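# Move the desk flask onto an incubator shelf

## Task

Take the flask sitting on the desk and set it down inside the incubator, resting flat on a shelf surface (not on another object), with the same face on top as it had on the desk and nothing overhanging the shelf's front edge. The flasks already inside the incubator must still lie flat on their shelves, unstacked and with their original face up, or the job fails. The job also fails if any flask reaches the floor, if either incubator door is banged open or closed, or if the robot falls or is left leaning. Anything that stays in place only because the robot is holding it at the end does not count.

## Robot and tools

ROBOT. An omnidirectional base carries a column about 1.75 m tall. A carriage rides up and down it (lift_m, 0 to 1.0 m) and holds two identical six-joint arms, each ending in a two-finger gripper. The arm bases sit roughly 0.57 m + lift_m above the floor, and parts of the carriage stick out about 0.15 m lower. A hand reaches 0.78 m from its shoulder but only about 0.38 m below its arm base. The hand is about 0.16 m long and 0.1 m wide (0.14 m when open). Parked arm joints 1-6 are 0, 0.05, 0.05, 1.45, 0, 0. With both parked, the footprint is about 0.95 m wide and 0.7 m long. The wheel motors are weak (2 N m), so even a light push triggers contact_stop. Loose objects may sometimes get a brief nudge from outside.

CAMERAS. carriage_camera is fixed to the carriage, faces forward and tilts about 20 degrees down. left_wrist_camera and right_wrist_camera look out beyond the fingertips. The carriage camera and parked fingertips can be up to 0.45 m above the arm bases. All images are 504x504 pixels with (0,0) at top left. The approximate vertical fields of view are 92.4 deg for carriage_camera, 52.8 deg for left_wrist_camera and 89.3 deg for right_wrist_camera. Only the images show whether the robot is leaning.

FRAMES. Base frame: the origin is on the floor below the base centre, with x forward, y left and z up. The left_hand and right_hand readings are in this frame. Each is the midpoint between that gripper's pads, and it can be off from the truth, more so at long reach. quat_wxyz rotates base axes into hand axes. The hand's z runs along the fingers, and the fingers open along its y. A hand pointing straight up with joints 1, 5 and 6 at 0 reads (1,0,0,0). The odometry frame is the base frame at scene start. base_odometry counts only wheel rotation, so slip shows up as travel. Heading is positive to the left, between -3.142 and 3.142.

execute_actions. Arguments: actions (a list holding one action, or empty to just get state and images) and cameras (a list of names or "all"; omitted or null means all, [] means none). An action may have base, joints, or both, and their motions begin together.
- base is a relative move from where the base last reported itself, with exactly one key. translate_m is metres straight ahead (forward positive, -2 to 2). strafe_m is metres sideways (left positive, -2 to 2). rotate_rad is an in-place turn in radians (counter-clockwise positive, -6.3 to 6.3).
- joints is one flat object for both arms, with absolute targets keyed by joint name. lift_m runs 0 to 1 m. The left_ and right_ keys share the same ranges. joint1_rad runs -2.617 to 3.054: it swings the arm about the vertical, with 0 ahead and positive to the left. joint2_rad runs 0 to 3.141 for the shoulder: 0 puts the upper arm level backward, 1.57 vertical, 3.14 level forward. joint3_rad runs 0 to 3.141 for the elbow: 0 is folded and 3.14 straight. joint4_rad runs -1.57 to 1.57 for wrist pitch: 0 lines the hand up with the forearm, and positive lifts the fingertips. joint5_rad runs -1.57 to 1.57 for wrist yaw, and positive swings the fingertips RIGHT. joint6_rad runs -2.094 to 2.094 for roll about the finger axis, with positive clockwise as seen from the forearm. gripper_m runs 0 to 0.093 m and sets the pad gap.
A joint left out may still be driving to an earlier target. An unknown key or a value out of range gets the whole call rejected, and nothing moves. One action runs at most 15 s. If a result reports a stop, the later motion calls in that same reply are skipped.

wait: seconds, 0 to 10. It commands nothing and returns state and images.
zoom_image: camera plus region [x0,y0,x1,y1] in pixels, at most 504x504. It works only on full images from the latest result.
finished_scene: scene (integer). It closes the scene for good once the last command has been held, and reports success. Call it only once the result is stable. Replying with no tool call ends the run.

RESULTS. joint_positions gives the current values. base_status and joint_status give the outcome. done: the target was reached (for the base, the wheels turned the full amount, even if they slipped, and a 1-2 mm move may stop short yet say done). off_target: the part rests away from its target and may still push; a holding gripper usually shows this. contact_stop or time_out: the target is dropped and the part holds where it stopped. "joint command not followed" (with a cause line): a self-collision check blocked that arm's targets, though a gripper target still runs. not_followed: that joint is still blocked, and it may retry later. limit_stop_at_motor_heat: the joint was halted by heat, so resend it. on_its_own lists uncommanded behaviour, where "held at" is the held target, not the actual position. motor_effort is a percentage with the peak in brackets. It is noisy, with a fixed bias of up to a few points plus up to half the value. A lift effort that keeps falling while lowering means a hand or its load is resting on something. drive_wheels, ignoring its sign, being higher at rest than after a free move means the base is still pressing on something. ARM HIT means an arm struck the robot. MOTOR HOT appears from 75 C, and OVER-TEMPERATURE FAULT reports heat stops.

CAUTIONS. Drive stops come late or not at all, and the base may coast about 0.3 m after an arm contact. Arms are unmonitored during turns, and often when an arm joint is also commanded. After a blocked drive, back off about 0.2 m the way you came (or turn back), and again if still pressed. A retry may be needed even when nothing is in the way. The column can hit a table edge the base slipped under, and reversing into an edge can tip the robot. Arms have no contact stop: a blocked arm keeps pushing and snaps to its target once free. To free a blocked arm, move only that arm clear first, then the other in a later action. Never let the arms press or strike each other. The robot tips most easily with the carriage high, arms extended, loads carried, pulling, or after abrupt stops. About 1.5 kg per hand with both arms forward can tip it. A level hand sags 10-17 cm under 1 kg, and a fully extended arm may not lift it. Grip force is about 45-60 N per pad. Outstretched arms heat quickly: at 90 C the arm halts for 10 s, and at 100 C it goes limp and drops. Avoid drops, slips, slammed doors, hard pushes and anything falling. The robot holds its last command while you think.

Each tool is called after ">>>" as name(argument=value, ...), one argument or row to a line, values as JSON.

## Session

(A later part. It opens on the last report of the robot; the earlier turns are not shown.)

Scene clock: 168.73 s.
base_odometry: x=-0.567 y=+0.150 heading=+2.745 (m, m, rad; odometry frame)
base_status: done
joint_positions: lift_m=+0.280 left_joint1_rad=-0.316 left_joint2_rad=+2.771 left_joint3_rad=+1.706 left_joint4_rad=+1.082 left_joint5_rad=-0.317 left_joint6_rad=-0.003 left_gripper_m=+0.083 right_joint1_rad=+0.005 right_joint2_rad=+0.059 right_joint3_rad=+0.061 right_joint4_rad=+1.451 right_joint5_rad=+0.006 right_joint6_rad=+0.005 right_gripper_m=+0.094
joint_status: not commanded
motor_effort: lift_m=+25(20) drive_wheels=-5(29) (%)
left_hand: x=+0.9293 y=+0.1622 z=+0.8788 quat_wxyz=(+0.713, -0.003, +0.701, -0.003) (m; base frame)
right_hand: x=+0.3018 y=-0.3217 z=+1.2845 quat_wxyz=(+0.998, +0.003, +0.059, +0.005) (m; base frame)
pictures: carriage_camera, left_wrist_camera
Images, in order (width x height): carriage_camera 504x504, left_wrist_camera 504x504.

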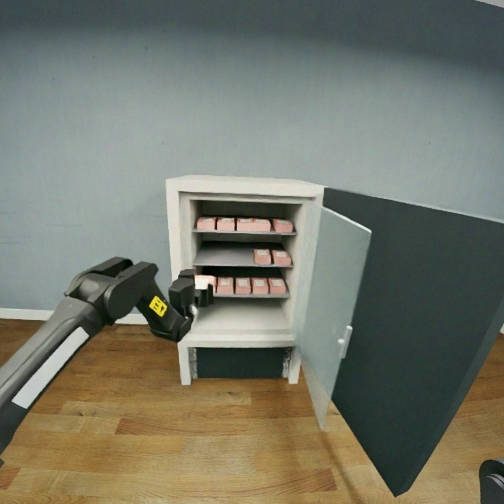

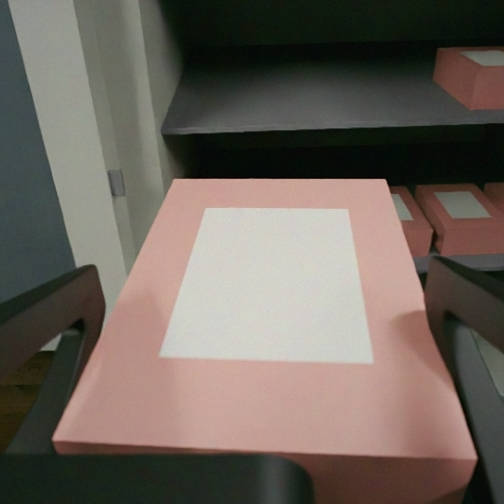

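I couldn't get a reliable height from the wrist view. From the carriage camera, though, the middle shelf's edge works out at z≈0.81, the same as scene 1, where the flask touched down with the hand at z≈0.835. So the present 0.879 gives about 4.5 cm of clearance. Sideways, my flask's left edge lines up with the incubator's left wall, so I need to move about 4.5 cm right.

>>> execute_actions(
  actions=[
    {"base":{"strafe_m":-0.045}},
  ],
  cameras=[],
)

>>> execute_actions(
  actions=[
    {"base":{"translate_m":0.25}},
  ],
  cameras=["left_wrist_camera"],
)

Scene clock: 185.63 s.
base_odometry: x=-0.550 y=+0.192 heading=+2.746 (m, m, rad; odometry frame)
base_status: done
joint_positions: lift_m=+0.280 left_joint1_rad=-0.316 left_joint2_rad=+2.771 left_joint3_rad=+1.706 left_joint4_rad=+1.082 left_joint5_rad=-0.316 left_joint6_rad=-0.003 left_gripper_m=+0.083 right_joint1_rad=+0.005 right_joint2_rad=+0.059 right_joint3_rad=+0.061 right_joint4_rad=+1.451 right_joint5_rad=+0.006 right_joint6_rad=+0.005 right_gripper_m=+0.094
joint_status: not commanded
motor_effort: lift_m=+24(26) drive_wheels=-1(24) (%)
left_hand: x=+0.9293 y=+0.1621 z=+0.8788 quat_wxyz=(+0.713, -0.003, +0.701, -0.003) (m; base frame)
right_hand: x=+0.3018 y=-0.3217 z=+1.2845 quat_wxyz=(+0.998, +0.003, +0.059, +0.005) (m; base frame)
pictures: none
No camera images: the call's "cameras" was empty. Leave "cameras" out to get every camera's image.

Scene clock: 187.93 s.
base_odometry: x=-0.781 y=+0.288 heading=+2.745 (m, m, rad; odometry frame)
base_status: done
joint_positions: lift_m=+0.280 left_joint1_rad=-0.316 left_joint2_rad=+2.771 left_joint3_rad=+1.706 left_joint4_rad=+1.083 left_joint5_rad=-0.316 left_joint6_rad=-0.003 left_gripper_m=+0.083 right_joint1_rad=+0.005 right_joint2_rad=+0.059 right_joint3_rad=+0.061 right_joint4_rad=+1.450 right_joint5_rad=+0.006 right_joint6_rad=+0.005 right_gripper_m=+0.094
joint_status: not commanded
motor_effort: lift_m=+26(23) drive_wheels=-5(23) (%)
left_hand: x=+0.9293 y=+0.1621 z=+0.8789 quat_wxyz=(+0.713, -0.003, +0.701, -0.003) (m; base frame)
right_hand: x=+0.3020 y=-0.3217 z=+1.2845 quat_wxyz=(+0.998, +0.003, +0.059, +0.005) (m; base frame)
pictures: left_wrist_camera
Images, in order (width x height): left_wrist_camera 504x504.

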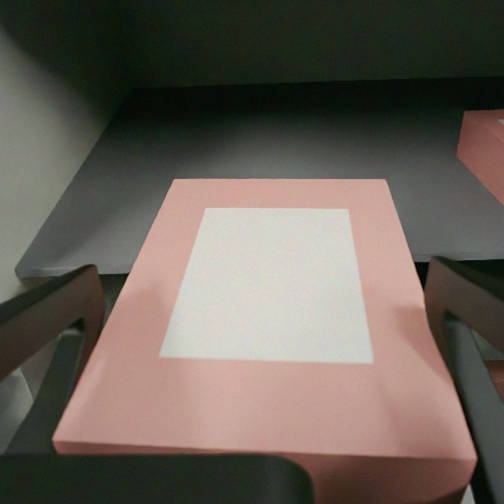

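>>> execute_actions(
  actions=[
    {"base":{"translate_m":0.1}},
  ],
  cameras=["left_wrist_camera"],
)

Scene clock: 201.47 s.
base_odometry: x=-0.873 y=+0.327 heading=+2.744 (m, m, rad; odometry frame)
base_status: done
joint_positions: lift_m=+0.280 left_joint1_rad=-0.316 left_joint2_rad=+2.771 left_joint3_rad=+1.706 left_joint4_rad=+1.083 left_joint5_rad=-0.316 left_joint6_rad=-0.003 left_gripper_m=+0.083 right_joint1_rad=+0.005 right_joint2_rad=+0.059 right_joint3_rad=+0.061 right_joint4_rad=+1.451 right_joint5_rad=+0.006 right_joint6_rad=+0.005 right_gripper_m=+0.094
joint_status: not commanded
motor_effort: lift_m=+26(24) drive_wheels=-6(28) (%)
left_hand: x=+0.9293 y=+0.1621 z=+0.8789 quat_wxyz=(+0.713, -0.003, +0.701, -0.003) (m; base frame)
right_hand: x=+0.3019 y=-0.3217 z=+1.2845 quat_wxyz=(+0.998, +0.003, +0.059, +0.005) (m; base frame)
pictures: left_wrist_camera
Images, in order (width x height): left_wrist_camera 504x504.

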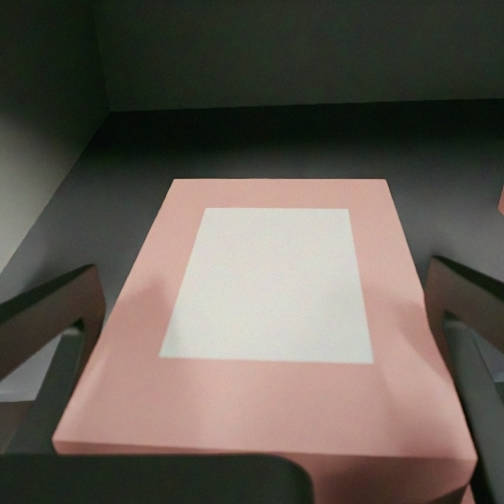

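Shelf edge is visible bottom-left, near the flask's near end. A bit more.

>>> execute_actions(
  actions=[
    {"base":{"translate_m":0.07},"joints":{"lift_m":0.25}},
  ],
  cameras=["left_wrist_camera"],
)

Scene clock: 205.00 s.
base_odometry: x=-0.937 y=+0.355 heading=+2.743 (m, m, rad; odometry frame)
base_status: done
joint_positions: lift_m=+0.250 left_joint1_rad=-0.316 left_joint2_rad=+2.774 left_joint3_rad=+1.707 left_joint4_rad=+1.086 left_joint5_rad=-0.316 left_joint6_rad=-0.003 left_gripper_m=+0.083 right_joint1_rad=+0.005 right_joint2_rad=+0.059 right_joint3_rad=+0.061 right_joint4_rad=+1.451 right_joint5_rad=+0.006 right_joint6_rad=+0.005 right_gripper_m=+0.094
joint_status: all done
motor_effort: lift_m=+23(23) drive_wheels=-4(31) (%)
left_hand: x=+0.9293 y=+0.1620 z=+0.8482 quat_wxyz=(+0.714, -0.003, +0.701, -0.003) (m; base frame)
right_hand: x=+0.3019 y=-0.3217 z=+1.2544 quat_wxyz=(+0.998, +0.003, +0.059, +0.005) (m; base frame)
pictures: left_wrist_camera
Images, in order (width x height): left_wrist_camera 504x504.

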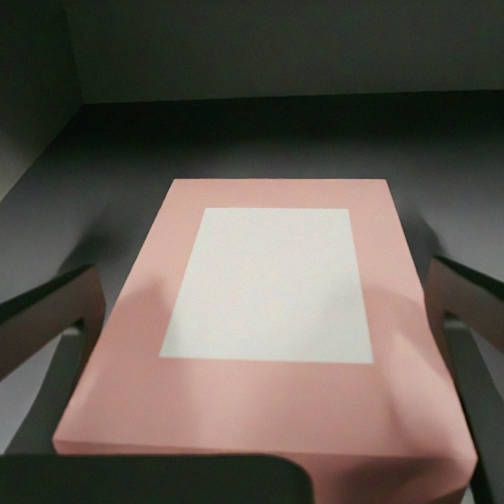

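>>> execute_actions(
  actions=[
    {"joints":{"lift_m":0.238}},
  ],
  cameras=[],
)

>>> execute_actions(
  actions=[
    {"joints":{"left_gripper_m":0.093}},
  ],
  cameras=[],
)

>>> execute_actions(
  actions=[
    {"base":{"translate_m":-0.5}},
  ],
  cameras=["left_wrist_camera","carriage_camera"],
)

Scene clock: 208.80 s.
base_odometry: x=-0.937 y=+0.355 heading=+2.743 (m, m, rad; odometry frame)
base_status: not commanded
joint_positions: lift_m=+0.238 left_joint1_rad=-0.316 left_joint2_rad=+2.772 left_joint3_rad=+1.707 left_joint4_rad=+1.085 left_joint5_rad=-0.316 left_joint6_rad=-0.003 left_gripper_m=+0.083 right_joint1_rad=+0.005 right_joint2_rad=+0.059 right_joint3_rad=+0.061 right_joint4_rad=+1.451 right_joint5_rad=+0.006 right_joint6_rad=+0.005 right_gripper_m=+0.094
joint_status: all done
motor_effort: lift_m=+24(26) drive_wheels=+4(4) (%)
left_hand: x=+0.9294 y=+0.1619 z=+0.8372 quat_wxyz=(+0.714, -0.003, +0.700, -0.003) (m; base frame)
right_hand: x=+0.3019 y=-0.3217 z=+1.2424 quat_wxyz=(+0.998, +0.003, +0.059, +0.005) (m; base frame)
pictures: none
No camera images: the call's "cameras" was empty. Leave "cameras" out to get every camera's image.

Scene clock: 209.53 s.
base_odometry: x=-0.937 y=+0.355 heading=+2.743 (m, m, rad; odometry frame)
base_status: not commanded
joint_positions: lift_m=+0.238 left_joint1_rad=-0.316 left_joint2_rad=+2.772 left_joint3_rad=+1.707 left_joint4_rad=+1.094 left_joint5_rad=-0.316 left_joint6_rad=-0.003 left_gripper_m=+0.093 right_joint1_rad=+0.005 right_joint2_rad=+0.059 right_joint3_rad=+0.061 right_joint4_rad=+1.451 right_joint5_rad=+0.006 right_joint6_rad=+0.005 right_gripper_m=+0.094
joint_status: all done
motor_effort: lift_m=+27(20) drive_wheels=-2(2) (%)
left_hand: x=+0.9294 y=+0.1619 z=+0.8394 quat_wxyz=(+0.717, -0.004, +0.697, -0.004) (m; base frame)
right_hand: x=+0.3019 y=-0.3217 z=+1.2424 quat_wxyz=(+0.998, +0.003, +0.059, +0.005) (m; base frame)
pictures: none
No camera images: the call's "cameras" was empty. Leave "cameras" out to get every camera's image.

Scene clock: 212.77 s.
base_odometry: x=-0.477 y=+0.160 heading=+2.742 (m, m, rad; odometry frame)
base_status: done
joint_positions: lift_m=+0.238 left_joint1_rad=-0.314 left_joint2_rad=+2.772 left_joint3_rad=+1.707 left_joint4_rad=+1.100 left_joint5_rad=-0.316 left_joint6_rad=-0.003 left_gripper_m=+0.093 right_joint1_rad=+0.005 right_joint2_rad=+0.059 right_joint3_rad=+0.061 right_joint4_rad=+1.450 right_joint5_rad=+0.006 right_joint6_rad=+0.005 right_gripper_m=+0.094
joint_status: not commanded
motor_effort: lift_m=+24(27) drive_wheels=-4(33) (%)
left_hand: x=+0.9296 y=+0.1630 z=+0.8409 quat_wxyz=(+0.719, -0.005, +0.695, -0.004) (m; base frame)
right_hand: x=+0.3020 y=-0.3215 z=+1.2424 quat_wxyz=(+0.998, +0.003, +0.060, +0.005) (m; base frame)
pictures: carriage_camera, left_wrist_camera
Images, in order (width x height): carriage_camera 504x504, left_wrist_camera 504x504.

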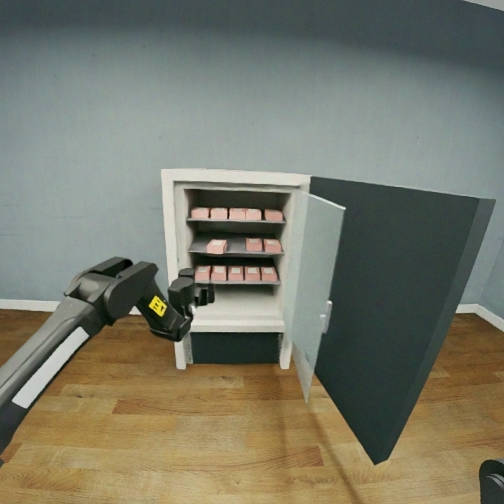

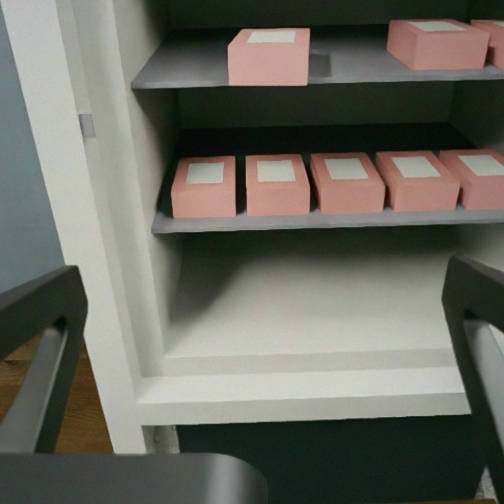

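>>> execute_actions(
  actions=[
    {"base":{"translate_m":0.5},"joints":{"left_gripper_m":0.0}},
  ],
  cameras=[],
)

>>> execute_actions(
  actions=[
    {"base":{"translate_m":-0.5}},
  ],
  cameras=["left_wrist_camera"],
)

Scene clock: 219.30 s.
base_odometry: x=-0.937 y=+0.355 heading=+2.741 (m, m, rad; odometry frame)
base_status: done
joint_positions: lift_m=+0.238 left_joint1_rad=-0.315 left_joint2_rad=+2.772 left_joint3_rad=+1.707 left_joint4_rad=+1.116 left_joint5_rad=-0.316 left_joint6_rad=-0.003 left_gripper_m=+0.000 right_joint1_rad=+0.005 right_joint2_rad=+0.059 right_joint3_rad=+0.061 right_joint4_rad=+1.451 right_joint5_rad=+0.005 right_joint6_rad=+0.005 right_gripper_m=+0.094
joint_status: all done
motor_effort: lift_m=+21(24) drive_wheels=-4(37) (%)
left_hand: x=+0.9293 y=+0.1625 z=+0.8447 quat_wxyz=(+0.724, -0.007, +0.690, -0.006) (m; base frame)
right_hand: x=+0.3019 y=-0.3214 z=+1.2425 quat_wxyz=(+0.998, +0.002, +0.059, +0.005) (m; base frame)
pictures: none
No camera images: the call's "cameras" was empty. Leave "cameras" out to get every camera's image.

Scene clock: 222.53 s.
base_odometry: x=-0.477 y=+0.160 heading=+2.741 (m, m, rad; odometry frame)
base_status: done
joint_positions: lift_m=+0.238 left_joint1_rad=-0.314 left_joint2_rad=+2.772 left_joint3_rad=+1.707 left_joint4_rad=+1.113 left_joint5_rad=-0.315 left_joint6_rad=-0.003 left_gripper_m=+0.000 right_joint1_rad=+0.005 right_joint2_rad=+0.059 right_joint3_rad=+0.061 right_joint4_rad=+1.451 right_joint5_rad=+0.004 right_joint6_rad=+0.005 right_gripper_m=+0.094
joint_status: not commanded
motor_effort: lift_m=+24(24) drive_wheels=-4(37) (%)
left_hand: x=+0.9295 y=+0.1629 z=+0.8438 quat_wxyz=(+0.723, -0.007, +0.691, -0.006) (m; base frame)
right_hand: x=+0.3018 y=-0.3213 z=+1.2425 quat_wxyz=(+0.998, +0.002, +0.059, +0.005) (m; base frame)
pictures: left_wrist_camera
Images, in order (width x height): left_wrist_camera 504x504.

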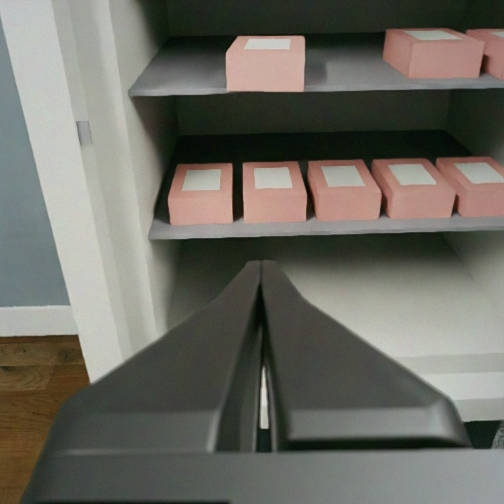

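>>> execute_actions(
  actions=[
    {"base":{"translate_m":0.55}},
  ],
  cameras=[],
)

>>> execute_actions(
  actions=[
    {"base":{"translate_m":-0.55}},
  ],
  cameras=["left_wrist_camera"],
)

Scene clock: 228.33 s.
base_odometry: x=-0.951 y=+0.362 heading=+2.736 (m, m, rad; odometry frame)
base_status: translate_m contact_stop (by the wheels' count: +0.516 of +0.550)
joint_positions: lift_m=+0.238 left_joint1_rad=-0.314 left_joint2_rad=+2.766 left_joint3_rad=+1.720 left_joint4_rad=+1.108 left_joint5_rad=-0.315 left_joint6_rad=-0.003 left_gripper_m=+0.000 right_joint1_rad=+0.005 right_joint2_rad=+0.060 right_joint3_rad=+0.053 right_joint4_rad=+1.447 right_joint5_rad=+0.002 right_joint6_rad=+0.004 right_gripper_m=+0.094
joint_status: not commanded
motor_effort: lift_m=+21(32) drive_wheels=+11(72) (%)
left_hand: x=+0.9321 y=+0.1619 z=+0.8521 quat_wxyz=(+0.728, -0.008, +0.686, -0.008) (m; base frame)
right_hand: x=+0.3053 y=-0.3210 z=+1.2403 quat_wxyz=(+0.998, +0.001, +0.065, +0.004) (m; base frame)
pictures: none
No camera images: the call's "cameras" was empty. Leave "cameras" out to get every camera's image.

not run: a stop came earlier in this reply.

>>> execute_actions(
  actions=[
    {"base":{"translate_m":-0.5}},
  ],
  cameras=["left_wrist_camera"],
)

Scene clock: 233.47 s.
base_odometry: x=-0.492 y=+0.165 heading=+2.737 (m, m, rad; odometry frame)
base_status: done
joint_positions: lift_m=+0.238 left_joint1_rad=-0.314 left_joint2_rad=+2.766 left_joint3_rad=+1.720 left_joint4_rad=+1.108 left_joint5_rad=-0.315 left_joint6_rad=-0.003 left_gripper_m=+0.000 right_joint1_rad=+0.005 right_joint2_rad=+0.060 right_joint3_rad=+0.053 right_joint4_rad=+1.449 right_joint5_rad=+0.002 right_joint6_rad=+0.004 right_gripper_m=+0.094
joint_status: not commanded
motor_effort: lift_m=+25(24) drive_wheels=-6(32) (%)
left_hand: x=+0.9321 y=+0.1619 z=+0.8521 quat_wxyz=(+0.728, -0.008, +0.686, -0.008) (m; base frame)
right_hand: x=+0.3049 y=-0.3210 z=+1.2403 quat_wxyz=(+0.998, +0.001, +0.064, +0.004) (m; base frame)
pictures: left_wrist_camera
Images, in order (width x height): left_wrist_camera 504x504.

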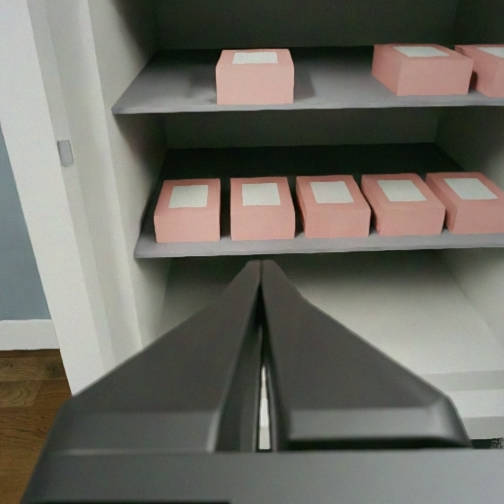

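>>> finished_scene(
  scene=2,
)

The scene is finished: the task was done.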